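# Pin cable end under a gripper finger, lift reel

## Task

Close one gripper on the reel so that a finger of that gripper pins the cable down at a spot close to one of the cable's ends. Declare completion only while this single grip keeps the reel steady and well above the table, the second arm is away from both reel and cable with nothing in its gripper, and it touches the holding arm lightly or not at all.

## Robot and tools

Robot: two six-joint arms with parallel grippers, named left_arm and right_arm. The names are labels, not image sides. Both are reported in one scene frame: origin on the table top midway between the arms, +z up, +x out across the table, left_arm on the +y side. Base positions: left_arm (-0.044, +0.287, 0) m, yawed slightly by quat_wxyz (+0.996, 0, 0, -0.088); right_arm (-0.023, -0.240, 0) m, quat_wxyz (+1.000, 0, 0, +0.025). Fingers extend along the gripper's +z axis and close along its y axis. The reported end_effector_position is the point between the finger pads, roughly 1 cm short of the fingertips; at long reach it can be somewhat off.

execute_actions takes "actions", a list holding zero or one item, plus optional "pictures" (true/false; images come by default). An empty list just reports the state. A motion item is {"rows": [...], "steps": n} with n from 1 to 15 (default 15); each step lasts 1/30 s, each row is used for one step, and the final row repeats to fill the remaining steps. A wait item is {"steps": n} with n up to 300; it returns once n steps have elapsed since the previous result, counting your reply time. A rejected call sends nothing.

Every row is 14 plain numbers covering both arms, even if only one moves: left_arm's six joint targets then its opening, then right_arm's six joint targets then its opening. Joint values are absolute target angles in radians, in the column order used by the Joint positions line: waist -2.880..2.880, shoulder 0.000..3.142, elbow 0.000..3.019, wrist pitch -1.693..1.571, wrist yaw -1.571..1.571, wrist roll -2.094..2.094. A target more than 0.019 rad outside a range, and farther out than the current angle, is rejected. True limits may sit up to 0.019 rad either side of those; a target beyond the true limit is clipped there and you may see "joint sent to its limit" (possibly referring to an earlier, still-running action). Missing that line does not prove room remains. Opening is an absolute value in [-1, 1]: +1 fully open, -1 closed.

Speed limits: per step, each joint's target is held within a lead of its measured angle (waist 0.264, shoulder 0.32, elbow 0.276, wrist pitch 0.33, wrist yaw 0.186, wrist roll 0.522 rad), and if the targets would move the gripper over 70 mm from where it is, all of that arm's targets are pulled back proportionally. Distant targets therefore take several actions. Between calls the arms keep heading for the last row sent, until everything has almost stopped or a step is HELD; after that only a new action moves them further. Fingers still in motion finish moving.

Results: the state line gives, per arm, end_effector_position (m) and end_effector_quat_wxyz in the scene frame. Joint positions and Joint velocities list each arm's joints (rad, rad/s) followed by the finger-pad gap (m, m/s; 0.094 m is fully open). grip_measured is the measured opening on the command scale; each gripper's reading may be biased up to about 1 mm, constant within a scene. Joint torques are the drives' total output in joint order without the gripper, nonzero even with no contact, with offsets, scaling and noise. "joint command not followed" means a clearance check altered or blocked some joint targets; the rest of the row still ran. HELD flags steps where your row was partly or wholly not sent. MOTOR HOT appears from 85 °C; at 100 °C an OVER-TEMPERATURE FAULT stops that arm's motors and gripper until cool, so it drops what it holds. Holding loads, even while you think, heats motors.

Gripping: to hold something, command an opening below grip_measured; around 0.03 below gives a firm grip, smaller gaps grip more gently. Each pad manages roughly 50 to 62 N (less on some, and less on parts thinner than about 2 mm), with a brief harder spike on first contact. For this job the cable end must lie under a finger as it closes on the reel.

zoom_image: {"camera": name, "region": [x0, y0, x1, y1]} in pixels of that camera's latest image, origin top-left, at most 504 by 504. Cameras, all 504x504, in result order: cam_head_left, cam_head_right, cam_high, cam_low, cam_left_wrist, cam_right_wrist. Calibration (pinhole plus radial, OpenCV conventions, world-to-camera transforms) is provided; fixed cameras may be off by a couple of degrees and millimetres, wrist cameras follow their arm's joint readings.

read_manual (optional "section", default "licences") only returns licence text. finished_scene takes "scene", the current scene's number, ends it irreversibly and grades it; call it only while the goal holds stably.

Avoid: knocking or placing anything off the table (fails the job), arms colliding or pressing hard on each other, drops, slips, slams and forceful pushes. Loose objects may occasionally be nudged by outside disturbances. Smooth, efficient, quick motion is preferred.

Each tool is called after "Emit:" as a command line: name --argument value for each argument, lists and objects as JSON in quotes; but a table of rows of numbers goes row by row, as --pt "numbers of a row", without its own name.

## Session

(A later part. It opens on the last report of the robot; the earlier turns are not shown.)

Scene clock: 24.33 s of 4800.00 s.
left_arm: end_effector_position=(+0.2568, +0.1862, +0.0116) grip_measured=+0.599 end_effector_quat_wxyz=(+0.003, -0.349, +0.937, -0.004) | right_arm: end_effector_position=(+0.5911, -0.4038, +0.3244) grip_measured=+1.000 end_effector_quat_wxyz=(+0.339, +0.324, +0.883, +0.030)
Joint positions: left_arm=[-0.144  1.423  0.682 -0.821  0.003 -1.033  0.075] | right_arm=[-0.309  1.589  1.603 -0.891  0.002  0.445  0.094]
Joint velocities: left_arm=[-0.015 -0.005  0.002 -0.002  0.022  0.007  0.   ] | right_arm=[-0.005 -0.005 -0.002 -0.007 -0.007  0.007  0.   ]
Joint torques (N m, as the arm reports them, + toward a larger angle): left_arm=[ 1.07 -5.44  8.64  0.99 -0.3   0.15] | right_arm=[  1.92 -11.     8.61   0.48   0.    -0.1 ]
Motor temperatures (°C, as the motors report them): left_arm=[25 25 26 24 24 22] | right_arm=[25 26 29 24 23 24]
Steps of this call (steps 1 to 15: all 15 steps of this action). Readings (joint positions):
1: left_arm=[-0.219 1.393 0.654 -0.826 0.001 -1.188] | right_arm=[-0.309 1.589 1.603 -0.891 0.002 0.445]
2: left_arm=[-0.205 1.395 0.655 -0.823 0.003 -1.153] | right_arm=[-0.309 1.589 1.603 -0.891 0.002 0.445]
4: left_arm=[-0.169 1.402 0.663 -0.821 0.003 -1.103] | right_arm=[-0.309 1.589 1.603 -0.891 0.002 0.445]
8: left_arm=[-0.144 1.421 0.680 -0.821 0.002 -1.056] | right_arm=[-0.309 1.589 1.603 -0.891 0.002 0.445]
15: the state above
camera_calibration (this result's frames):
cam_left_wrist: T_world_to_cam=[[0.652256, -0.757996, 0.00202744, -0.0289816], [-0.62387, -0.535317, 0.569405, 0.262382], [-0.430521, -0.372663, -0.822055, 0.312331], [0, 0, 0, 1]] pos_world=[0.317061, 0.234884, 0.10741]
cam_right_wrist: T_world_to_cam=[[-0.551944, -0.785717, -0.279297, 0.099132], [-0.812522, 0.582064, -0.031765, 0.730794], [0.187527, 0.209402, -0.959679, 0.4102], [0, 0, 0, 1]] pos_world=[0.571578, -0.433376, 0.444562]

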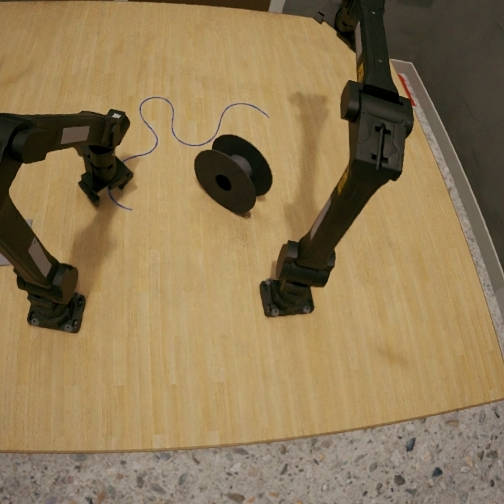

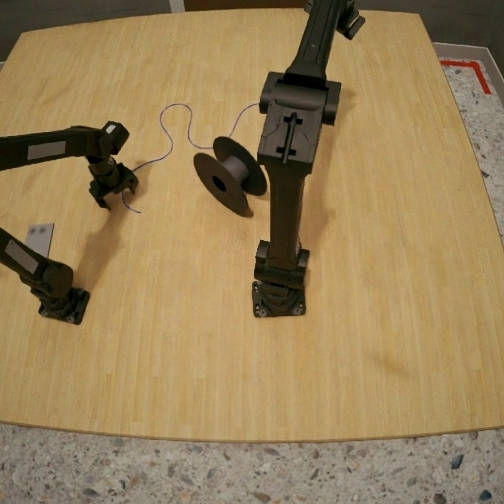

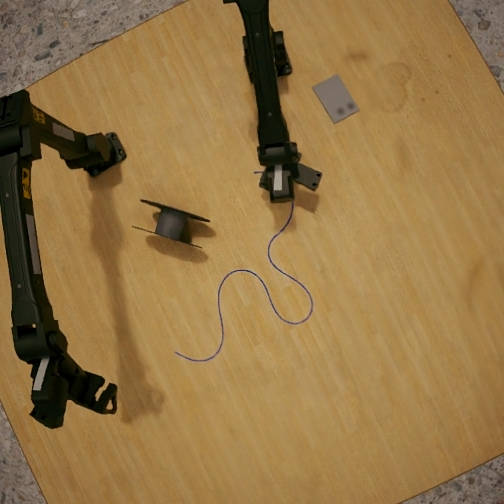

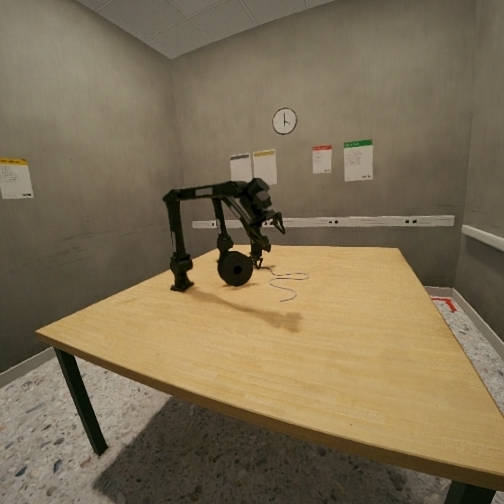

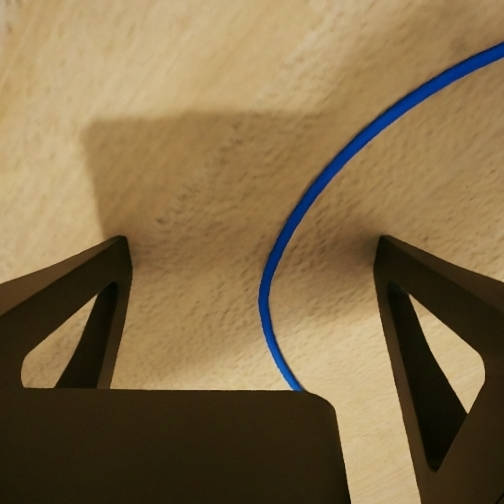

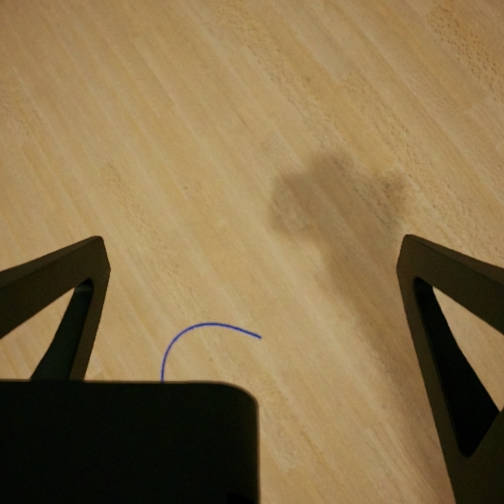

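Emit:
execute_actions --actions '[{"rows":[[-0.144,1.445,0.695,-0.81,0,-1.03,-1,-0.3,1.6,1.6,-0.9,0,0.445,1]],"steps":15}]' --pictures false

Emit:
execute_actions --actions '[{"rows":[[-0.144,1.25,0.86,-1.18,0,-1.03,-1,-0.3,1.6,1.6,-0.9,0,0.445,1]],"steps":15}]' --pictures false

Emit:
execute_actions --actions '[{"rows":[[-0.22,1.32,0.95,-1.2,0,-1.2,-1,-0.3,1.6,1.6,-0.9,0,0.445,1],[-0.22,1.32,0.95,-1.2,0,-1.2,-1,-0.3,1.6,1.6,-0.9,0,0.445,1],[-0.22,1.32,0.95,-1.2,0,-1.2,-1,-0.3,1.6,1.6,-0.9,0,0.445,1],[-0.3,1.4,1.05,-1.22,0,-1.4,-1,-0.3,1.6,1.6,-0.9,0,0.445,1],[-0.3,1.4,1.05,-1.22,0,-1.4,-1,-0.3,1.6,1.6,-0.9,0,0.445,1],[-0.3,1.4,1.05,-1.22,0,-1.4,-1,-0.3,1.6,1.6,-0.9,0,0.445,1],[-0.39,1.49,1.15,-1.23,0,-1.55,-1,-0.3,1.6,1.6,-0.9,0,0.445,1],[-0.39,1.49,1.15,-1.23,0,-1.55,-1,-0.3,1.6,1.6,-0.9,0,0.445,1],[-0.39,1.49,1.15,-1.23,0,-1.55,-1,-0.3,1.6,1.6,-0.9,0,0.445,1],[-0.46,1.584,1.255,-1.23,0,-1.71,-1,-0.3,1.6,1.6,-0.9,0,0.445,1]],"steps":15}]' --pictures false

Emit:
execute_actions --actions '[{"steps":15}]'

Scene clock: 28.40 s of 4800.00 s.
left_arm: end_effector_position=(+0.2572, +0.1870, +0.0118) grip_measured=-0.969 end_effector_quat_wxyz=(+0.005, -0.347, +0.938, -0.002) | right_arm: end_effector_position=(+0.5911, -0.4038, +0.3244) grip_measured=+1.000 end_effector_quat_wxyz=(+0.339, +0.324, +0.883, +0.030)
Joint positions: left_arm=[-0.144  1.422  0.682 -0.821 -0.003 -1.028  0.001] | right_arm=[-0.309  1.589  1.603 -0.891  0.002  0.445  0.094]
Joint velocities: left_arm=[ 0.005 -0.005  0.007 -0.022 -0.007  0.081  0.001] | right_arm=[-0.005 -0.005 -0.002  0.002  0.037 -0.007  0.   ]
Joint torques (N m, as the arm reports them, + toward a larger angle): left_arm=[ 0.46 -8.45  8.72  0.58 -0.1  -0.09] | right_arm=[  1.64 -11.14   8.51   0.54  -0.03  -0.11]
Motor temperatures (°C, as the motors report them): left_arm=[25 25 26 24 24 22] | right_arm=[25 26 30 24 23 24]
Steps of this call (steps 1 to 15: the robot went on to your last target; steps 16 to 107: nothing new was sent; steps 108 to 122: all 15 steps of this action). Readings (joint positions):
108: left_arm=[-0.144 1.422 0.682 -0.821 -0.000 -1.028] | right_arm=[-0.309 1.589 1.603 -0.891 0.002 0.445]
109: left_arm=[-0.144 1.422 0.682 -0.821 -0.003 -1.028] | right_arm=[-0.309 1.589 1.603 -0.891 0.002 0.445]
111: left_arm=[-0.144 1.422 0.682 -0.821 -0.003 -1.028] | right_arm=[-0.309 1.589 1.603 -0.891 0.002 0.445]
115: left_arm=[-0.144 1.422 0.682 -0.821 -0.003 -1.028] | right_arm=[-0.309 1.589 1.603 -0.891 0.002 0.445]
122: the state above

Scene clock: 28.90 s of 4800.00 s.
left_arm: end_effector_position=(+0.2571, +0.1871, +0.1201) grip_measured=-0.969 end_effector_quat_wxyz=(+0.007, -0.347, +0.938, -0.004) | right_arm: end_effector_position=(+0.5911, -0.4038, +0.3244) grip_measured=+1.000 end_effector_quat_wxyz=(+0.339, +0.324, +0.883, +0.030)
Joint positions: left_arm=[-0.144  1.231  0.843 -1.166 -0.003 -1.028  0.001] | right_arm=[-0.309  1.589  1.603 -0.891  0.002  0.445  0.094]
Joint velocities: left_arm=[-0.015  0.093 -0.022  0.002  0.022 -0.022  0.   ] | right_arm=[ 0.015 -0.024 -0.002 -0.017 -0.007  0.066  0.   ]
Joint torques (N m, as the arm reports them, + toward a larger angle): left_arm=[ 0.38 -7.53 10.92 -0.58 -0.07 -0.1 ] | right_arm=[  1.32 -11.16   8.48   0.55  -0.01  -0.08]
Motor temperatures (°C, as the motors report them): left_arm=[25 25 26 24 24 22] | right_arm=[25 26 30 24 23 24]
Steps of this call (steps 1 to 15: all 15 steps of this action). Readings (joint positions):
1: left_arm=[-0.144 1.415 0.694 -0.866 -0.003 -1.028] | right_arm=[-0.309 1.589 1.603 -0.891 0.002 0.445]
2: left_arm=[-0.144 1.401 0.709 -0.939 -0.003 -1.028] | right_arm=[-0.309 1.589 1.603 -0.891 0.002 0.445]
4: left_arm=[-0.144 1.349 0.741 -1.053 -0.003 -1.028] | right_arm=[-0.309 1.589 1.603 -0.891 0.002 0.445]
8: left_arm=[-0.144 1.243 0.818 -1.153 -0.003 -1.028] | right_arm=[-0.309 1.589 1.603 -0.891 0.002 0.445]
15: the state above

Scene clock: 29.40 s of 4800.00 s.
left_arm: end_effector_position=(+0.3155, +0.0126, +0.1292) grip_measured=-0.969 end_effector_quat_wxyz=(-0.000, -0.460, +0.888, +0.001) | right_arm: end_effector_position=(+0.5911, -0.4038, +0.3244) grip_measured=+1.000 end_effector_quat_wxyz=(+0.339, +0.324, +0.883, +0.030)
Joint positions: left_arm=[-0.474  1.584  1.228 -1.217 -0.001 -1.607  0.001] | right_arm=[-0.309  1.589  1.603 -0.891  0.002  0.445  0.094]
Joint velocities: left_arm=[-0.249  0.103 -0.012  0.012 -0.007 -0.652  0.001] | right_arm=[-0.005 -0.015 -0.007 -0.007  0.007 -0.007  0.   ]
Joint torques (N m, as the arm reports them, + toward a larger angle): left_arm=[  2.91 -16.53  11.91  -0.63  -0.2   -0.2 ] | right_arm=[  1.33 -11.55   8.43   0.82  -0.02  -0.09]
Motor temperatures (°C, as the motors report them): left_arm=[25 25 27 24 24 22] | right_arm=[25 26 30 24 23 24]
Steps of this call (steps 1 to 15: all 15 steps of this action). Readings (joint positions):
1: left_arm=[-0.149 1.240 0.849 -1.174 -0.003 -1.056] | right_arm=[-0.309 1.589 1.603 -0.891 0.002 0.445]
2: left_arm=[-0.160 1.257 0.862 -1.183 -0.003 -1.083] | right_arm=[-0.309 1.589 1.603 -0.891 0.002 0.445]
4: left_arm=[-0.197 1.300 0.899 -1.194 -0.003 -1.151] | right_arm=[-0.309 1.589 1.603 -0.891 0.002 0.445]
8: left_arm=[-0.309 1.420 1.034 -1.213 -0.003 -1.333] | right_arm=[-0.309 1.589 1.603 -0.891 0.002 0.445]
15: the state above

Scene clock: 29.90 s of 4800.00 s.
left_arm: end_effector_position=(+0.3159, +0.0140, +0.1295) grip_measured=-0.969 end_effector_quat_wxyz=(-0.001, -0.500, +0.866, +0.002) | right_arm: end_effector_position=(+0.5911, -0.4038, +0.3244) grip_measured=+1.000 end_effector_quat_wxyz=(+0.339, +0.324, +0.883, +0.030)
Joint positions: left_arm=[-0.471  1.584  1.228 -1.219 -0.    -1.695  0.001] | right_arm=[-0.309  1.589  1.603 -0.891  0.002  0.445  0.094]
Joint velocities: left_arm=[-0.005 -0.005 -0.017  0.002 -0.007 -0.066 -0.   ] | right_arm=[-0.015 -0.005  0.002 -0.012  0.022 -0.007  0.   ]
Joint torques (N m, as the arm reports them, + toward a larger angle): left_arm=[  1.43 -15.49  11.85  -0.57  -0.22  -0.18] | right_arm=[  1.2  -11.23   8.27   0.58  -0.01  -0.1 ]
Motor temperatures (°C, as the motors report them): left_arm=[25 25 27 24 24 22] | right_arm=[25 26 30 24 23 24]
Steps of this call (steps 1 to 15: the robot went on to your last target). Readings (joint positions):
1: left_arm=[-0.479 1.586 1.228 -1.217 -0.000 -1.625] | right_arm=[-0.309 1.589 1.603 -0.891 0.002 0.445]
2: left_arm=[-0.480 1.586 1.228 -1.219 -0.000 -1.639] | right_arm=[-0.309 1.589 1.603 -0.891 0.002 0.445]
4: left_arm=[-0.477 1.584 1.228 -1.219 -0.000 -1.660] | right_arm=[-0.309 1.589 1.603 -0.891 0.002 0.445]
8: left_arm=[-0.472 1.584 1.228 -1.219 -0.000 -1.682] | right_arm=[-0.309 1.589 1.603 -0.891 0.002 0.445]
15: the state above
camera_calibration (this result's frames):
cam_left_wrist: T_world_to_cam=[[0.864744, -0.502093, -0.0110166, -0.267274], [-0.40687, -0.713266, 0.570709, 0.073694], [-0.294407, -0.489035, -0.821078, 0.32906], [0, 0, 0, 1]] pos_world=[0.357985, 0.079289, 0.225182]
cam_right_wrist: T_world_to_cam=[[-0.551944, -0.785717, -0.279297, 0.099132], [-0.812522, 0.582064, -0.031765, 0.730794], [0.187527, 0.209402, -0.959679, 0.4102], [0, 0, 0, 1]] pos_world=[0.571578, -0.433376, 0.444562]

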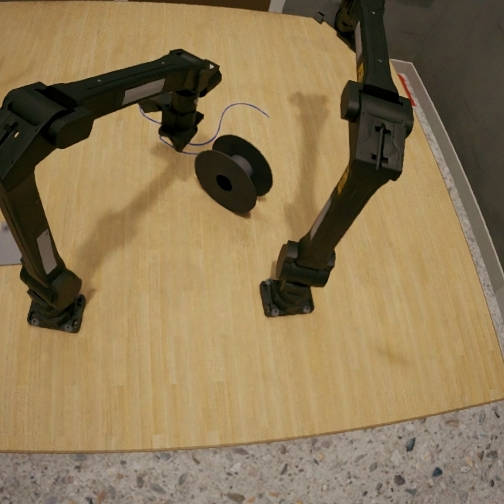

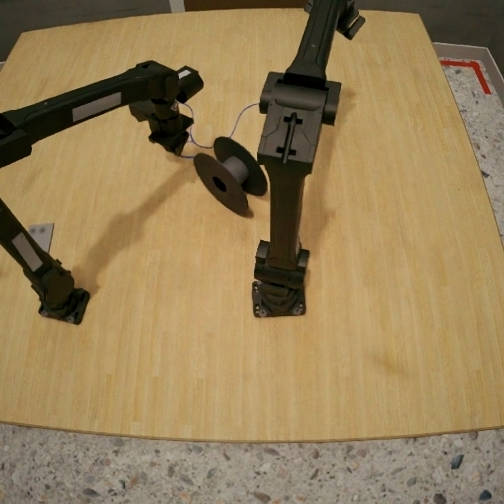

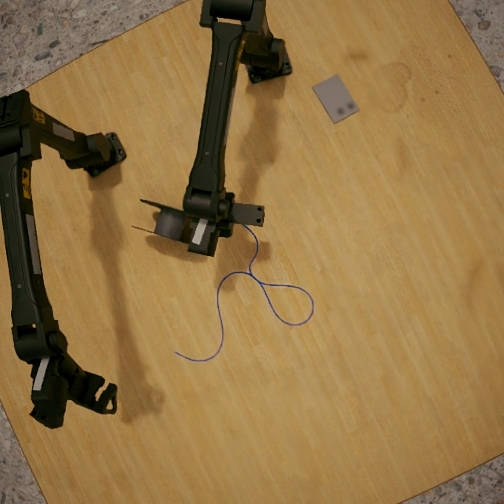

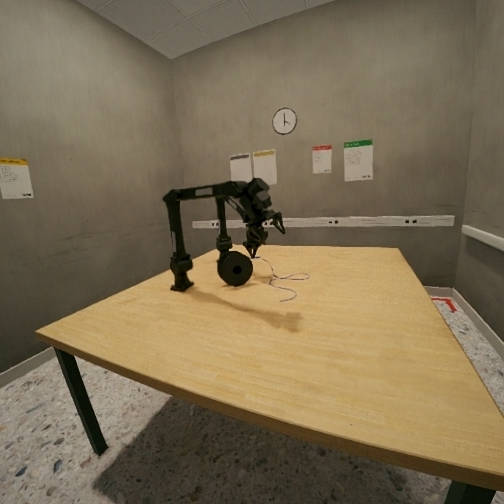

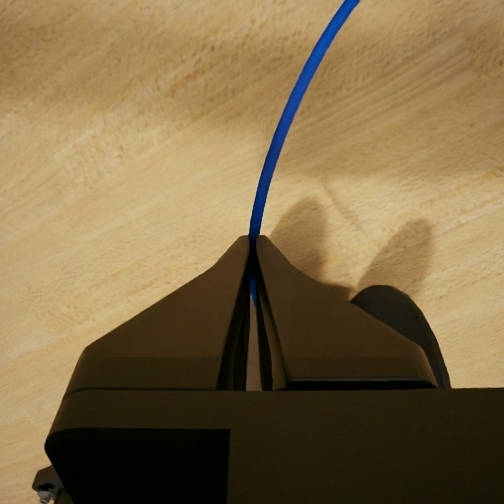

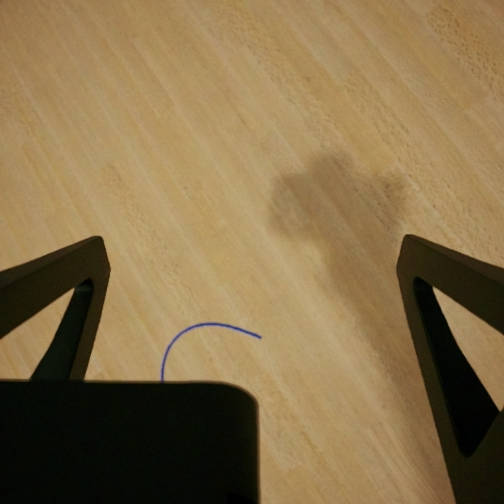

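Emit:
zoom_image --camera "cam_head_left" --region '[140, 100, 290, 250]'

Emit:
zoom_image --camera "cam_head_right" --region '[140, 100, 290, 250]'

Region (140, 100, 290, 250) of cam_head_left's 504x504 image, scaled by 3.360, with more detail than that image has.

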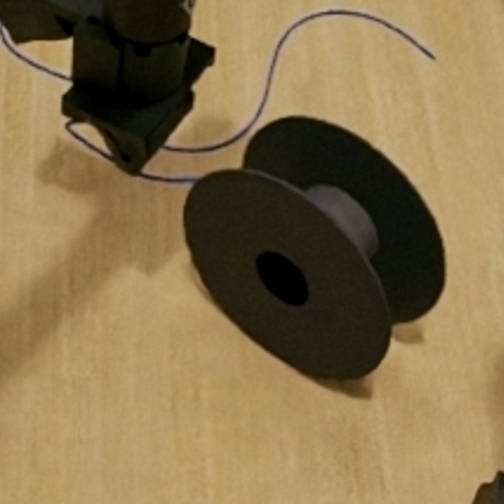

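Region (140, 100, 290, 250) of cam_head_right's 504x504 image, scaled by 3.360, with more detail than that image has.

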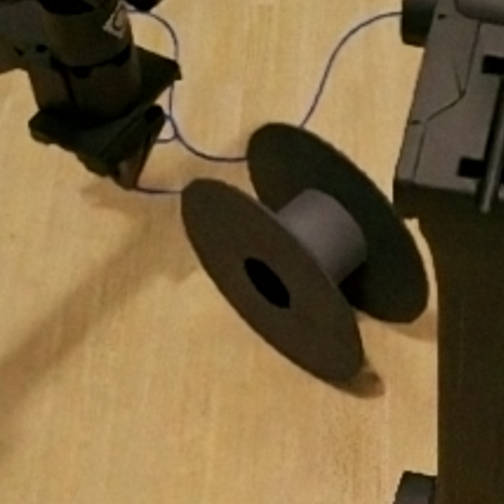

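Emit:
execute_actions --actions '[{"rows":[[-0.46,1.584,1.255,-1.23,0,-1.71,-1,-0.2,0.7,0.75,-0.81,0,-0.35,0.6]],"steps":15}]' --pictures false

Emit:
execute_actions --actions '[{"steps":25}]' --pictures false

Emit:
execute_actions --actions '[{"rows":[[-0.46,1.584,1.255,-1.23,0,-1.71,-1,0.51,0.728,0.65,-0.81,0,-0.35,0.6]],"steps":15}]' --pictures false

Emit:
execute_actions --actions '[{"steps":15}]'

Scene clock: 39.30 s of 4800.00 s.
left_arm: end_effector_position=(+0.3159, +0.0140, +0.1295) grip_measured=-0.969 end_effector_quat_wxyz=(-0.001, -0.501, +0.865, +0.002) | right_arm: end_effector_position=(+0.3059, -0.2955, +0.2724) grip_measured=+0.601 end_effector_quat_wxyz=(+0.376, -0.030, +0.923, -0.076)
Joint positions: left_arm=[-0.471  1.584  1.228 -1.219 -0.    -1.698  0.001] | right_arm=[-0.214  0.708  0.754 -0.831  0.002 -0.23   0.075]
Joint velocities: left_arm=[ 0.005 -0.005 -0.012 -0.007 -0.081  0.007 -0.001] | right_arm=[-0.015 -1.792 -0.691 -0.017 -0.037 -0.799  0.001]
Joint torques (N m, as the arm reports them, + toward a larger angle): left_arm=[  1.43 -15.51  11.91  -0.46  -0.19  -0.18] | right_arm=[ 1.24  5.36 11.33  1.76 -0.07 -0.15]
Motor temperatures (°C, as the motors report them): left_arm=[25 26 29 24 24 22] | right_arm=[25 26 30 24 23 24]
Steps of this call (steps 1 to 15: the robot went on to your last target; steps 16 to 200: nothing new was sent; then 2.23 s passed at rest; steps 201 to 215: all 15 steps of this action). Readings (joint positions):
201: left_arm=[-0.471 1.584 1.228 -1.219 -0.000 -1.698] | right_arm=[-0.306 1.575 1.580 -0.874 0.002 0.400]
202: left_arm=[-0.471 1.584 1.228 -1.219 -0.000 -1.698] | right_arm=[-0.302 1.546 1.531 -0.855 0.002 0.348]
204: left_arm=[-0.471 1.584 1.228 -1.219 -0.000 -1.698] | right_arm=[-0.285 1.463 1.413 -0.846 0.002 0.243]
208: left_arm=[-0.471 1.584 1.228 -1.219 -0.000 -1.698] | right_arm=[-0.237 1.240 1.158 -0.837 0.002 0.026]
215: the state above

Scene clock: 40.13 s of 4800.00 s.
left_arm: end_effector_position=(+0.3159, +0.0140, +0.1295) grip_measured=-0.969 end_effector_quat_wxyz=(-0.001, -0.501, +0.865, +0.002) | right_arm: end_effector_position=(+0.3053, -0.2954, +0.2661) grip_measured=+0.601 end_effector_quat_wxyz=(+0.368, -0.078, +0.921, -0.095)
Joint positions: left_arm=[-0.471  1.584  1.228 -1.219 -0.    -1.698  0.001] | right_arm=[-0.214  0.708  0.741 -0.823  0.002 -0.334  0.075]
Joint velocities: left_arm=[-0.005 -0.005 -0.007 -0.022  0.022  0.125  0.   ] | right_arm=[-0.024  0.005  0.007  0.007  0.037 -0.022 -0.001]
Joint torques (N m, as the arm reports them, + toward a larger angle): left_arm=[  1.61 -15.84  11.86  -0.48  -0.18  -0.19] | right_arm=[ 1.5  -1.43  9.38  1.59 -0.11 -0.18]
Motor temperatures (°C, as the motors report them): left_arm=[25 26 29 24 24 22] | right_arm=[25 26 30 24 23 24]
Steps of this call (steps 1 to 25: the robot went on to your last target). Readings (joint positions):
1: left_arm=[-0.471 1.584 1.228 -1.219 -0.000 -1.698] | right_arm=[-0.214 0.659 0.740 -0.831 0.002 -0.251]
2: left_arm=[-0.471 1.584 1.228 -1.219 -0.000 -1.698] | right_arm=[-0.214 0.633 0.739 -0.831 0.002 -0.268]
4: left_arm=[-0.471 1.584 1.228 -1.219 -0.000 -1.698] | right_arm=[-0.214 0.625 0.741 -0.823 0.002 -0.292]
8: left_arm=[-0.471 1.584 1.228 -1.219 -0.000 -1.698] | right_arm=[-0.214 0.682 0.741 -0.823 0.002 -0.318]
25: the state above

Scene clock: 40.63 s of 4800.00 s.
left_arm: end_effector_position=(+0.3159, +0.0140, +0.1295) grip_measured=-0.969 end_effector_quat_wxyz=(-0.001, -0.501, +0.865, +0.002) | right_arm: end_effector_position=(+0.2427, -0.0653, +0.2071) grip_measured=+0.601 end_effector_quat_wxyz=(+0.324, -0.420, +0.847, +0.041)
Joint positions: left_arm=[-0.471  1.584  1.228 -1.219 -0.    -1.698  0.001] | right_arm=[ 0.531  0.734  0.644 -0.816 -0.004 -0.339  0.075]
Joint velocities: left_arm=[-0.024 -0.015 -0.002 -0.002 -0.022  0.022  0.   ] | right_arm=[-0.132 -0.005 -0.012  0.012 -0.037 -0.007  0.001]
Joint torques (N m, as the arm reports them, + toward a larger angle): left_arm=[  1.56 -15.64  11.8   -0.52  -0.19  -0.19] | right_arm=[-0.6  -1.88  9.13  1.18  0.19 -0.15]
Motor temperatures (°C, as the motors report them): left_arm=[25 26 29 24 24 22] | right_arm=[25 26 30 24 23 24]
Steps of this call (steps 1 to 15: all 15 steps of this action). Readings (joint positions):
1: left_arm=[-0.471 1.584 1.228 -1.219 -0.000 -1.698] | right_arm=[-0.195 0.708 0.734 -0.820 0.010 -0.334]
2: left_arm=[-0.471 1.584 1.228 -1.219 -0.000 -1.698] | right_arm=[-0.146 0.708 0.721 -0.816 0.010 -0.334]
4: left_arm=[-0.471 1.584 1.228 -1.219 -0.000 -1.698] | right_arm=[-0.003 0.711 0.686 -0.816 0.008 -0.334]
8: left_arm=[-0.471 1.584 1.228 -1.219 -0.000 -1.698] | right_arm=[0.359 0.729 0.645 -0.816 0.003 -0.335]
15: the state above

Scene clock: 41.13 s of 4800.00 s.
left_arm: end_effector_position=(+0.3159, +0.0140, +0.1295) grip_measured=-0.969 end_effector_quat_wxyz=(-0.001, -0.501, +0.865, +0.002) | right_arm: end_effector_position=(+0.2439, -0.0672, +0.2071) grip_measured=+0.601 end_effector_quat_wxyz=(+0.324, -0.417, +0.848, +0.040)
Joint positions: left_arm=[-0.471  1.584  1.228 -1.219 -0.    -1.698  0.001] | right_arm=[ 0.524  0.734  0.644 -0.816 -0.004 -0.339  0.075]
Joint velocities: left_arm=[-0.015 -0.005 -0.007  0.002 -0.007 -0.037 -0.   ] | right_arm=[-0.005 -0.005 -0.007 -0.007 -0.022 -0.007  0.   ]
Joint torques (N m, as the arm reports them, + toward a larger angle): left_arm=[  1.83 -15.39  11.88  -0.5   -0.21  -0.18] | right_arm=[-0.68 -0.82  8.89  1.26  0.14 -0.16]
Motor temperatures (°C, as the motors report them): left_arm=[25 26 29 24 24 22] | right_arm=[25 26 30 24 23 24]
Steps of this call (steps 1 to 15: the robot went on to your last target). Readings (joint positions):
1: left_arm=[-0.471 1.584 1.228 -1.219 -0.000 -1.698] | right_arm=[0.527 0.734 0.644 -0.816 -0.004 -0.339]
2: left_arm=[-0.471 1.584 1.228 -1.219 -0.000 -1.698] | right_arm=[0.525 0.734 0.644 -0.816 -0.004 -0.339]
4: left_arm=[-0.471 1.584 1.228 -1.219 -0.000 -1.698] | right_arm=[0.524 0.734 0.644 -0.816 -0.004 -0.339]
8: left_arm=[-0.471 1.584 1.228 -1.219 -0.000 -1.698] | right_arm=[0.524 0.734 0.644 -0.816 -0.004 -0.339]
15: the state above
All arms were judged still, so your last target was given up. Only a new action makes them travel on or press farther. Fingers that are still opening or closing keep moving.
camera_calibration (this result's frames):
cam_left_wrist: T_world_to_cam=[[0.866272, -0.499451, -0.0110144, -0.267794], [-0.404696, -0.714509, 0.5707, 0.0730258], [-0.292907, -0.489924, -0.821085, 0.328599], [0, 0, 0, 1]] pos_world=[0.357784, 0.0794164, 0.225183]
cam_right_wrist: T_world_to_cam=[[0.733337, -0.65083, 0.196566, -0.26371], [-0.659614, -0.751148, -0.0262044, 0.12099], [0.164704, -0.110441, -0.98014, 0.280474], [0, 0, 0, 1]] pos_world=[0.226999, -0.0497734, 0.329911]

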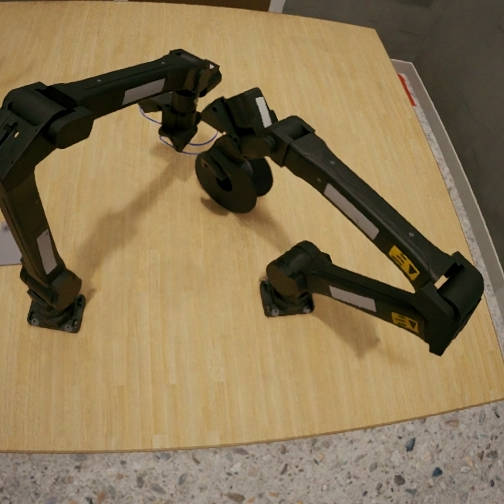

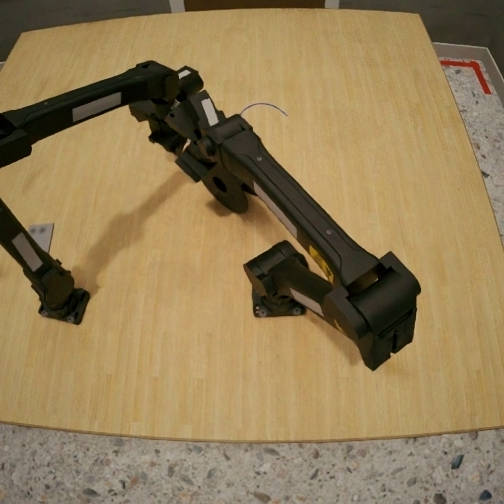

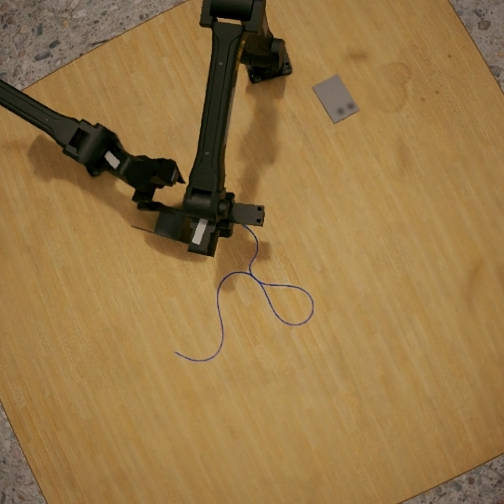

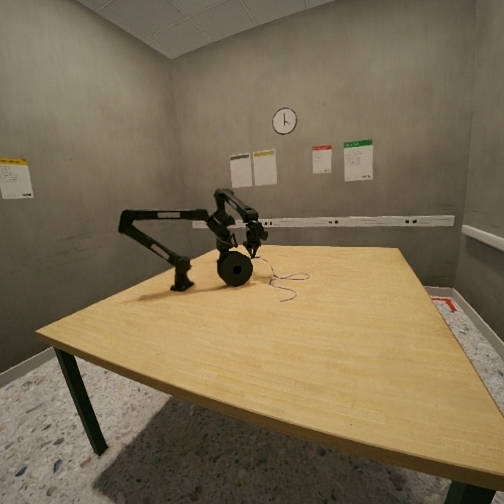

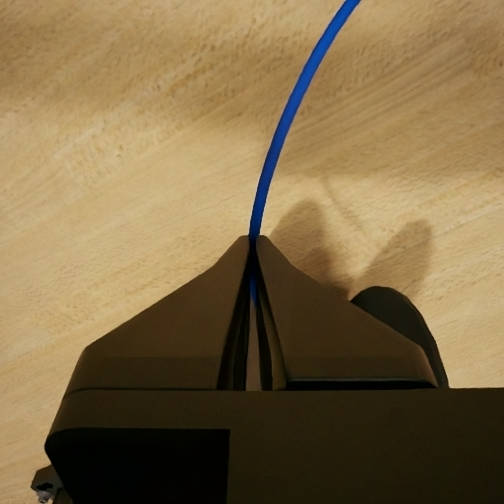

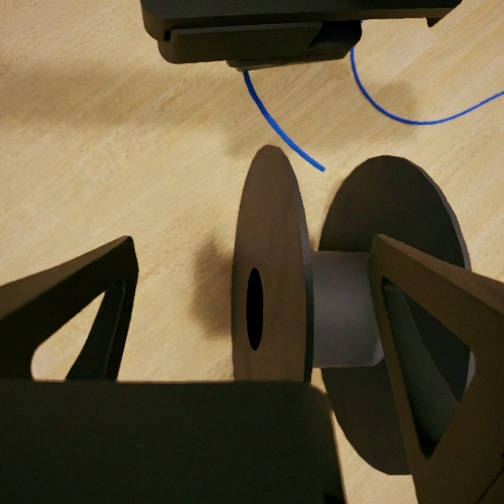

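Emit:
execute_actions --actions '[{"rows":[[-0.51,1.584,1.255,-1.23,0,-1.75,-1,0.51,0.88,0.6,-0.63,0,-0.35,0.6]],"steps":15}]'

Scene clock: 42.93 s of 4800.00 s.
left_arm: end_effector_position=(+0.3068, +0.0025, +0.1295) grip_measured=-0.969 end_effector_quat_wxyz=(-0.001, -0.504, +0.864, +0.002) | right_arm: end_effector_position=(+0.2667, -0.0525, +0.1561) grip_measured=+0.601 end_effector_quat_wxyz=(+0.305, -0.420, +0.854, +0.038)
Joint positions: left_arm=[-0.504  1.584  1.228 -1.219 -0.    -1.736  0.001] | right_arm=[ 0.524  0.89   0.592 -0.648 -0.004 -0.339  0.075]
Joint velocities: left_arm=[-0.005 -0.005 -0.002  0.017  0.051 -0.007  0.   ] | right_arm=[-0.015 -0.063 -0.007  0.017 -0.051  0.037 -0.   ]
Joint torques (N m, as the arm reports them, + toward a larger angle): left_arm=[  0.07 -15.69  11.84  -0.51  -0.19  -0.21] | right_arm=[ 0.03 -3.37  8.79  1.69  0.12 -0.17]
Motor temperatures (°C, as the motors report them): left_arm=[25 26 29 24 24 22] | right_arm=[25 26 31 24 23 24]
Steps of this call (steps 1 to 39: nothing new was sent; steps 40 to 54: all 15 steps of this action). Readings (joint positions):
40: left_arm=[-0.473 1.584 1.228 -1.219 -0.000 -1.705] | right_arm=[0.524 0.743 0.637 -0.782 -0.004 -0.339]
41: left_arm=[-0.476 1.584 1.228 -1.219 -0.000 -1.711] | right_arm=[0.524 0.764 0.630 -0.728 -0.004 -0.339]
43: left_arm=[-0.486 1.584 1.228 -1.219 -0.000 -1.721] | right_arm=[0.524 0.828 0.623 -0.669 -0.004 -0.339]
47: left_arm=[-0.502 1.584 1.228 -1.219 -0.000 -1.731] | right_arm=[0.524 0.904 0.600 -0.650 -0.004 -0.339]
54: the state above
camera_calibration (this result's frames):
cam_left_wrist: T_world_to_cam=[[0.869305, -0.494154, -0.0109843, -0.26667], [-0.400382, -0.717028, 0.570583, 0.0598304], [-0.289832, -0.491613, -0.821166, 0.319376], [0, 0, 0, 1]] pos_world=[0.348338, 0.0681338, 0.225194]
cam_right_wrist: T_world_to_cam=[[0.73983, -0.646633, 0.185787, -0.260643], [-0.659843, -0.751296, 0.0126942, 0.139714], [0.131373, -0.131982, -0.982508, 0.236523], [0, 0, 0, 1]] pos_world=[0.253948, -0.0323573, 0.279036]

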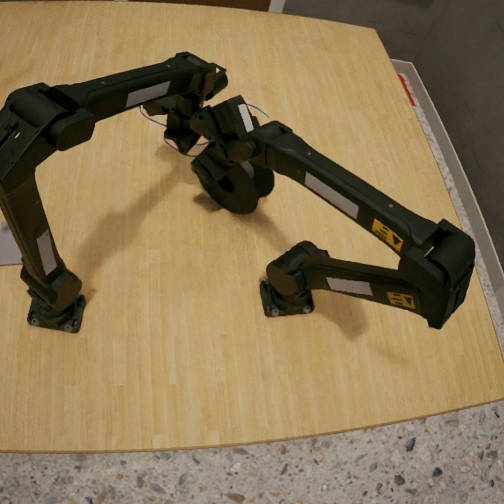

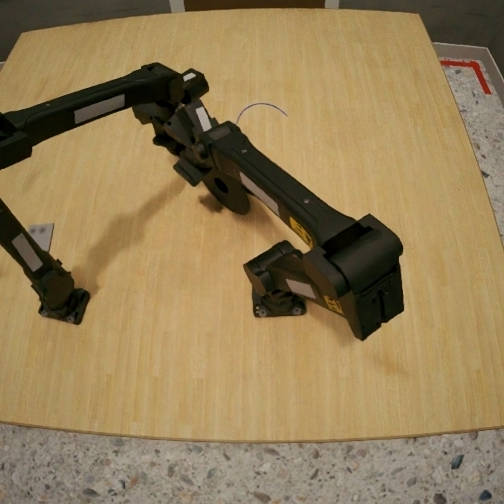

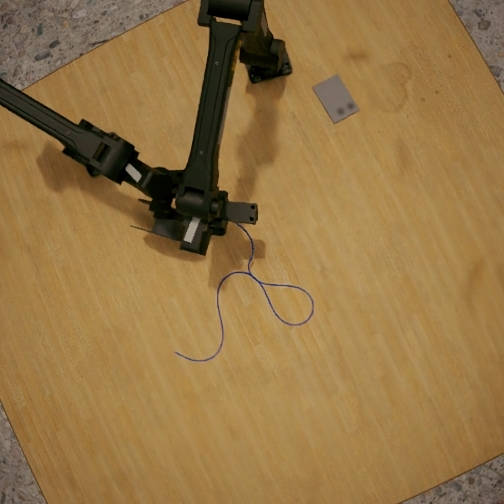

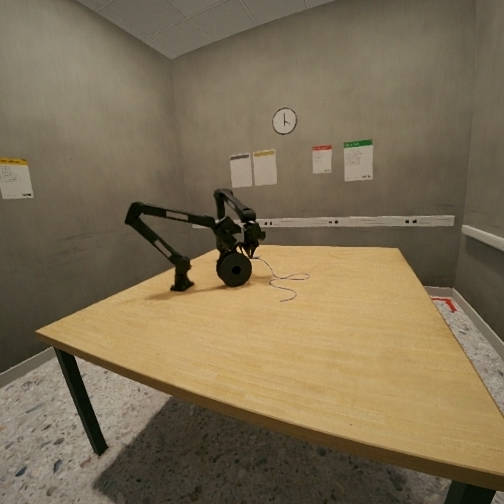

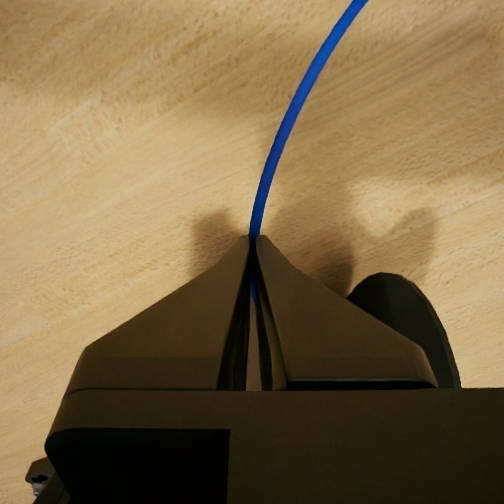

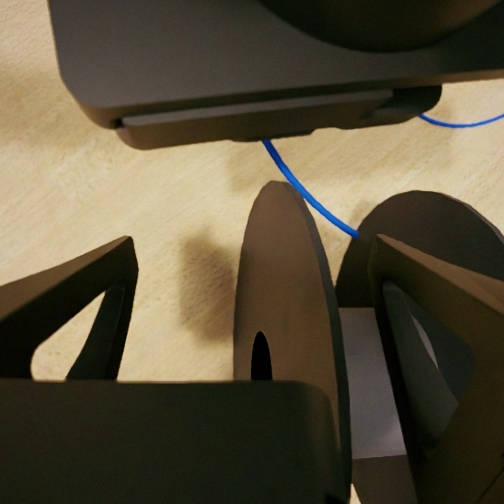

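Emit:
execute_actions --actions '[{"rows":[[-0.47,1.59,1.255,-1.23,0.1,-1.7,-1,0.51,0.88,0.6,-0.63,0,-0.35,0.6],[-0.47,1.59,1.255,-1.23,0.1,-1.7,-1,0.51,0.88,0.6,-0.63,0,-0.35,0.6],[-0.47,1.59,1.255,-1.23,0.1,-1.7,-1,0.51,0.88,0.6,-0.63,0,-0.35,0.6],[-0.435,1.6,1.255,-1.23,0.2,-1.6,-1,0.51,0.88,0.6,-0.63,0,-0.35,0.6],[-0.435,1.6,1.255,-1.23,0.2,-1.6,-1,0.51,0.88,0.6,-0.63,0,-0.35,0.6],[-0.435,1.6,1.255,-1.23,0.2,-1.6,-1,0.51,0.88,0.6,-0.63,0,-0.35,0.6],[-0.4,1.61,1.255,-1.23,0.3,-1.5,-1,0.51,0.88,0.6,-0.63,0,-0.35,0.6],[-0.4,1.61,1.255,-1.23,0.3,-1.5,-1,0.51,0.88,0.6,-0.63,0,-0.35,0.6],[-0.4,1.61,1.255,-1.23,0.3,-1.5,-1,0.51,0.88,0.6,-0.63,0,-0.35,0.6],[-0.365,1.62,1.255,-1.23,0.4,-1.45,-1,0.51,0.88,0.6,-0.63,0,-0.35,0.6]],"steps":15}]' --pictures false

Emit:
execute_actions --actions '[{"rows":[[-0.365,1.62,1.255,-1.23,0.4,-1.45,-1,0.51,0.96,0.585,-0.53,0,-0.35,0.6]],"steps":15}]'

Scene clock: 46.33 s of 4800.00 s.
left_arm: end_effector_position=(+0.3095, -0.0022, +0.1360) grip_measured=-0.969 end_effector_quat_wxyz=(-0.172, -0.454, +0.869, -0.095) | right_arm: end_effector_position=(+0.2667, -0.0525, +0.1570) grip_measured=+0.601 end_effector_quat_wxyz=(+0.307, -0.419, +0.854, +0.038)
Joint positions: left_arm=[-0.363  1.599  1.228 -1.219  0.394 -1.498  0.001] | right_arm=[ 0.524  0.888  0.592 -0.647 -0.004 -0.339  0.075]
Joint velocities: left_arm=[ 0.083  0.054 -0.012 -0.012 -0.007  0.315 -0.   ] | right_arm=[-0.005 -0.005 -0.012 -0.007 -0.081  0.022 -0.001]
Joint torques (N m, as the arm reports them, + toward a larger angle): left_arm=[  0.14 -14.01  11.73  -0.52   0.4    0.02] | right_arm=[-0.71 -2.86  8.7   1.56  0.14 -0.19]
Motor temperatures (°C, as the motors report them): left_arm=[25 26 29 24 24 22] | right_arm=[25 26 31 24 23 24]
Steps of this call (steps 1 to 15: the robot went on to your last target; steps 16 to 87: nothing new was sent; steps 88 to 102: all 15 steps of this action). Readings (joint positions):
88: left_arm=[-0.501 1.584 1.228 -1.219 0.050 -1.733] | right_arm=[0.524 0.888 0.592 -0.647 -0.004 -0.339]
89: left_arm=[-0.498 1.584 1.228 -1.219 0.080 -1.729] | right_arm=[0.524 0.888 0.592 -0.647 -0.004 -0.339]
91: left_arm=[-0.486 1.584 1.228 -1.219 0.147 -1.707] | right_arm=[0.524 0.888 0.592 -0.647 -0.004 -0.339]
95: left_arm=[-0.443 1.585 1.228 -1.219 0.279 -1.617] | right_arm=[0.524 0.888 0.592 -0.647 -0.004 -0.339]
102: the state above

Scene clock: 46.83 s of 4800.00 s.
left_arm: end_effector_position=(+0.3099, -0.0019, +0.1350) grip_measured=-0.969 end_effector_quat_wxyz=(-0.172, -0.440, +0.876, -0.097) | right_arm: end_effector_position=(+0.2827, -0.0421, +0.1427) grip_measured=+0.601 end_effector_quat_wxyz=(+0.314, -0.418, +0.851, +0.039)
Joint positions: left_arm=[-0.361  1.602  1.228 -1.219  0.396 -1.464  0.001] | right_arm=[ 0.524  0.965  0.586 -0.548 -0.004 -0.339  0.075]
Joint velocities: left_arm=[-0.024 -0.005 -0.017  0.002  0.007  0.081 -0.001] | right_arm=[-0.005 -0.015 -0.007 -0.017 -0.125 -0.037  0.   ]
Joint torques (N m, as the arm reports them, + toward a larger angle): left_arm=[  0.72 -14.21  11.83  -0.6    0.29   0.02] | right_arm=[-0.56 -3.93  7.86  1.61  0.15 -0.14]
Motor temperatures (°C, as the motors report them): left_arm=[25 26 29 24 24 22] | right_arm=[25 26 31 24 23 24]
Steps of this call (steps 1 to 15: all 15 steps of this action). Readings (joint positions):
1: left_arm=[-0.361 1.601 1.228 -1.219 0.394 -1.491] | right_arm=[0.524 0.892 0.590 -0.628 -0.004 -0.339]
2: left_arm=[-0.361 1.602 1.228 -1.219 0.395 -1.485] | right_arm=[0.524 0.903 0.589 -0.598 -0.004 -0.339]
4: left_arm=[-0.361 1.602 1.228 -1.219 0.396 -1.477] | right_arm=[0.524 0.933 0.589 -0.560 -0.004 -0.339]
8: left_arm=[-0.361 1.602 1.228 -1.219 0.396 -1.468] | right_arm=[0.524 0.965 0.587 -0.550 -0.004 -0.339]
15: the state above
camera_calibration (this result's frames):
cam_left_wrist: T_world_to_cam=[[0.801452, -0.59791, 0.0133462, -0.253871], [-0.329764, -0.423186, 0.843901, -0.00342567], [-0.498929, -0.680747, -0.536333, 0.348577], [0, 0, 0, 1]] pos_world=[0.376251, 0.0840509, 0.193232]
cam_right_wrist: T_world_to_cam=[[0.736813, -0.648583, 0.19091, -0.263297], [-0.659899, -0.751333, -0.0056555, 0.160938], [0.147105, -0.121814, -0.981591, 0.218494], [0, 0, 0, 1]] pos_world=[0.268062, -0.0232361, 0.265648]

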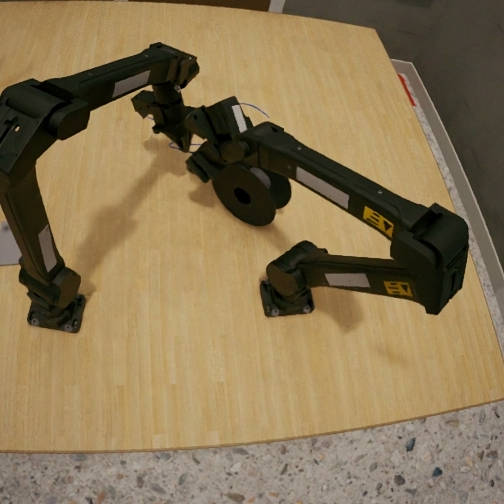

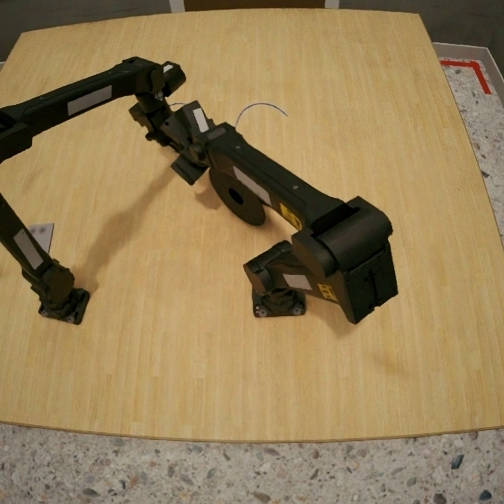

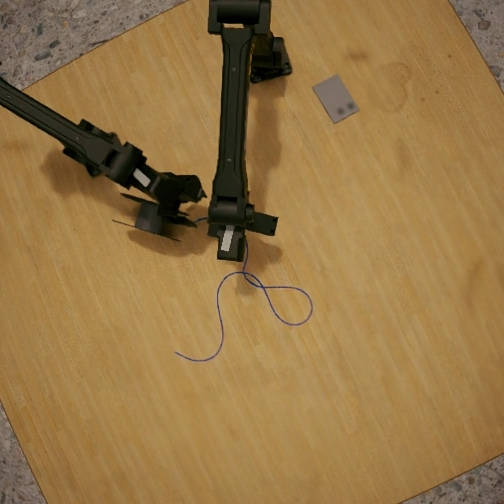

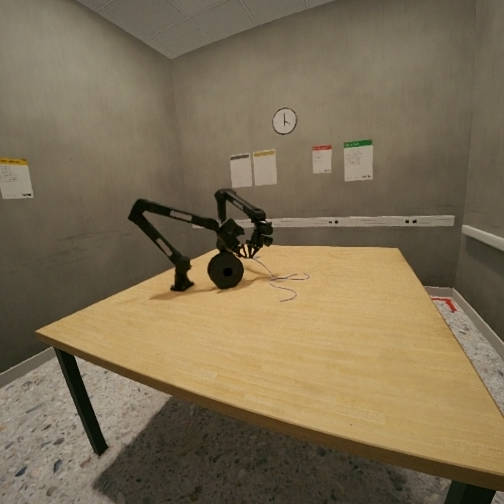

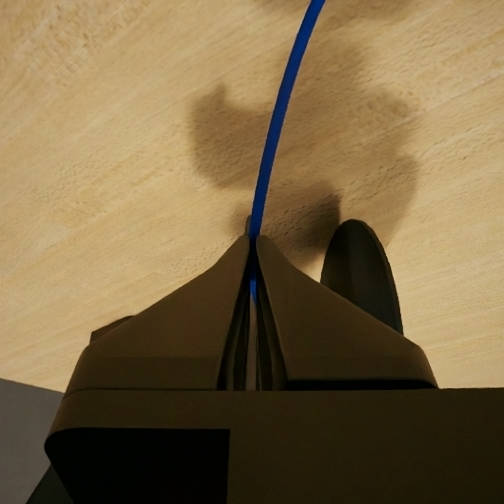

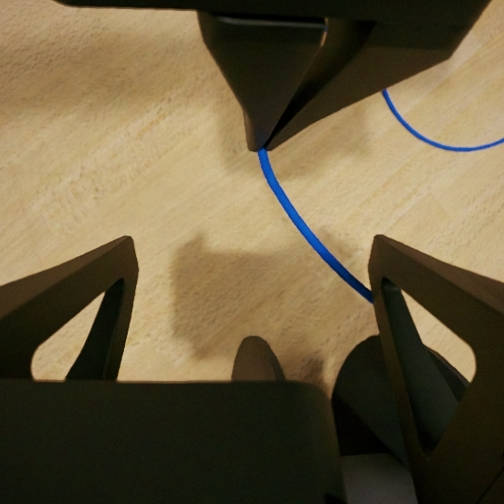

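Emit:
execute_actions --actions '[{"rows":[[-0.365,1.62,1.255,-1.23,0.4,-1.45,-1,0.5,0.80,0.76,-1.15,0,-0.35,0.6]],"steps":15}]' --pictures false

Emit:
execute_actions --actions '[{"rows":[[-0.43,1.61,1.255,-1.23,0.4,-1.4,-1,0.46,0.83,0.76,-1.19,0,-0.4,0.6],[-0.43,1.61,1.255,-1.23,0.4,-1.4,-1,0.46,0.83,0.76,-1.19,0,-0.4,0.6],[-0.43,1.61,1.255,-1.23,0.4,-1.4,-1,0.46,0.83,0.76,-1.19,0,-0.4,0.6],[-0.43,1.61,1.255,-1.23,0.4,-1.4,-1,0.46,0.83,0.76,-1.19,0,-0.4,0.6],[-0.495,1.6,1.255,-1.23,0.4,-1.3,-1,0.46,0.83,0.76,-1.19,0,-0.4,0.6]],"steps":15}]'

Scene clock: 50.37 s of 4800.00 s.
left_arm: end_effector_position=(+0.3099, -0.0019, +0.1350) grip_measured=-0.969 end_effector_quat_wxyz=(-0.172, -0.439, +0.876, -0.097) | right_arm: end_effector_position=(+0.2042, -0.0955, +0.1878) grip_measured=+0.601 end_effector_quat_wxyz=(+0.175, -0.430, +0.885, +0.022)
Joint positions: left_arm=[-0.361  1.602  1.228 -1.219  0.396 -1.463  0.001] | right_arm=[ 0.515  0.789  0.714 -1.14  -0.004 -0.339  0.075]
Joint velocities: left_arm=[-0.015 -0.015 -0.012  0.007 -0.095  0.007  0.   ] | right_arm=[-0.015  0.112 -0.007 -0.007  0.007 -0.007  0.001]
Joint torques (N m, as the arm reports them, + toward a larger angle): left_arm=[  0.64 -14.19  11.88  -0.44   0.28   0.03] | right_arm=[-0.65 -1.38 11.4  -0.16  0.12 -0.12]
Motor temperatures (°C, as the motors report them): left_arm=[25 27 30 24 24 22] | right_arm=[25 25 31 24 23 24]
Steps of this call (steps 1 to 15: the robot went on to your last target; steps 16 to 91: nothing new was sent; steps 92 to 106: all 15 steps of this action). Readings (joint positions):
92: left_arm=[-0.361 1.602 1.228 -1.219 0.396 -1.463] | right_arm=[0.524 0.958 0.596 -0.597 -0.004 -0.339]
93: left_arm=[-0.361 1.602 1.228 -1.219 0.396 -1.463] | right_arm=[0.523 0.942 0.611 -0.681 -0.004 -0.339]
95: left_arm=[-0.361 1.602 1.228 -1.219 0.396 -1.463] | right_arm=[0.522 0.888 0.647 -0.872 -0.004 -0.339]
99: left_arm=[-0.361 1.602 1.228 -1.219 0.396 -1.463] | right_arm=[0.516 0.784 0.703 -1.111 -0.004 -0.339]
106: the state above

Scene clock: 50.87 s of 4800.00 s.
left_arm: end_effector_position=(+0.2637, -0.0508, +0.1352) grip_measured=-0.969 end_effector_quat_wxyz=(-0.173, -0.310, +0.930, -0.097) | right_arm: end_effector_position=(+0.2043, -0.1095, +0.1752) grip_measured=+0.601 end_effector_quat_wxyz=(+0.137, -0.433, +0.891, +0.011)
Joint positions: left_arm=[-0.507  1.602  1.228 -1.219  0.399 -1.323  0.001] | right_arm=[ 0.471  0.829  0.714 -1.18  -0.003 -0.383  0.075]
Joint velocities: left_arm=[ 0.034 -0.005  0.012 -0.012 -0.022  0.11  -0.001] | right_arm=[-0.005  0.005 -0.007 -0.002  0.022 -0.051  0.   ]
Joint torques (N m, as the arm reports them, + toward a larger angle): left_arm=[  1.36 -15.85  11.83  -0.43   0.18   0.02] | right_arm=[-0.48 -0.75 10.99 -0.06  0.1  -0.12]
Motor temperatures (°C, as the motors report them): left_arm=[25 27 30 24 24 22] | right_arm=[25 25 31 24 23 24]
Steps of this call (steps 1 to 15: all 15 steps of this action). Readings (joint positions):
1: left_arm=[-0.365 1.602 1.228 -1.219 0.396 -1.454] | right_arm=[0.512 0.795 0.714 -1.148 -0.004 -0.347]
2: left_arm=[-0.371 1.602 1.228 -1.219 0.396 -1.446] | right_arm=[0.502 0.803 0.714 -1.159 -0.004 -0.355]
4: left_arm=[-0.393 1.602 1.228 -1.219 0.396 -1.434] | right_arm=[0.481 0.818 0.714 -1.175 -0.003 -0.366]
8: left_arm=[-0.469 1.602 1.228 -1.219 0.397 -1.364] | right_arm=[0.471 0.829 0.714 -1.180 -0.003 -0.377]
15: the state above
camera_calibration (this result's frames):
cam_left_wrist: T_world_to_cam=[[0.606269, -0.792339, 0.068091, -0.211895], [-0.463309, -0.282318, 0.840024, 0.00337852], [-0.646361, -0.540828, -0.538259, 0.338562], [0, 0, 0, 1]] pos_world=[0.348864, 0.0161653, 0.193824]
cam_right_wrist: T_world_to_cam=[[0.77269, -0.627737, 0.0943252, -0.2435], [-0.616794, -0.70733, 0.345325, -0.00679051], [-0.150054, -0.325008, -0.933731, 0.283751], [0, 0, 0, 1]] pos_world=[0.226539, -0.0654358, 0.29026]

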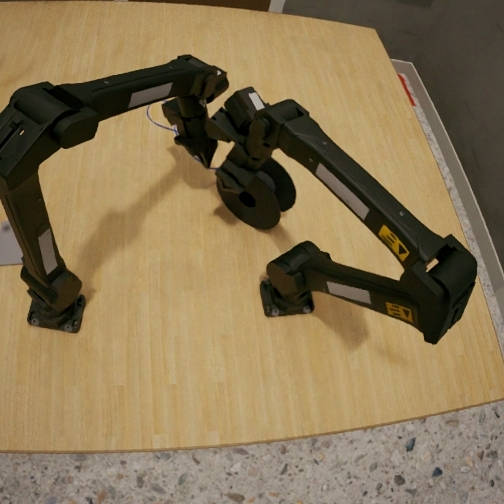

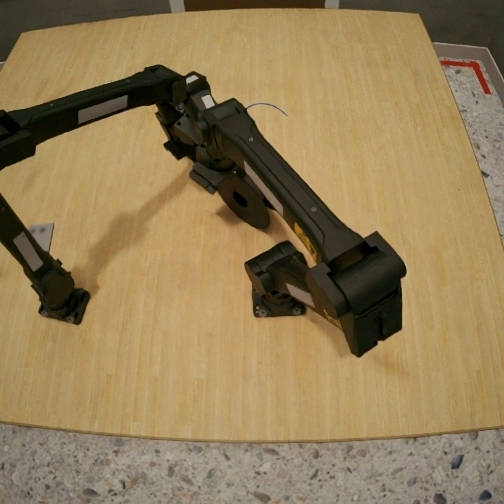

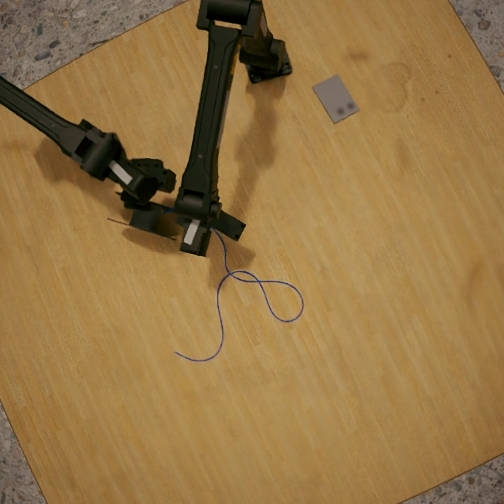

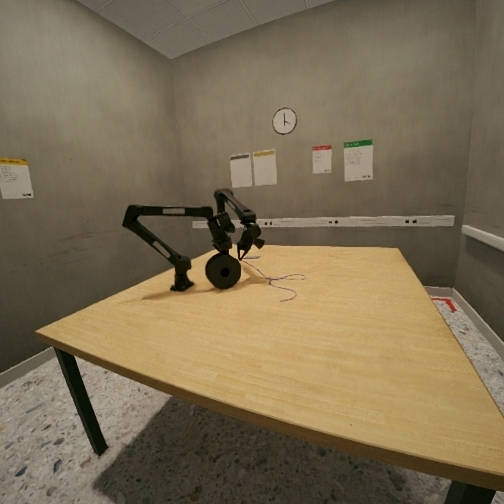

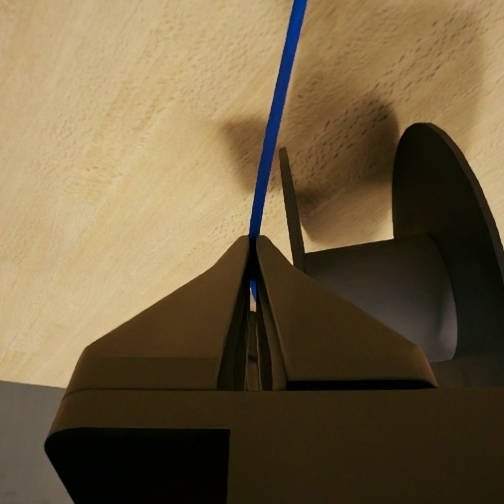

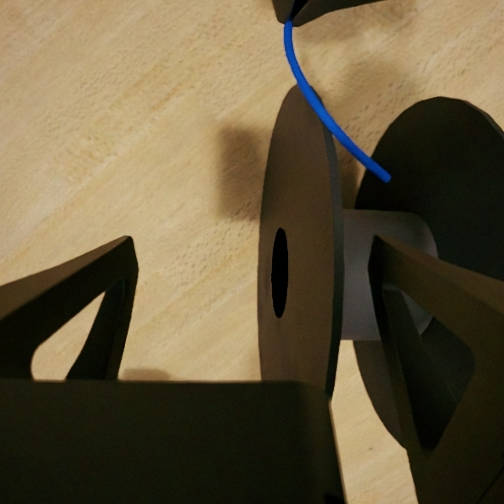

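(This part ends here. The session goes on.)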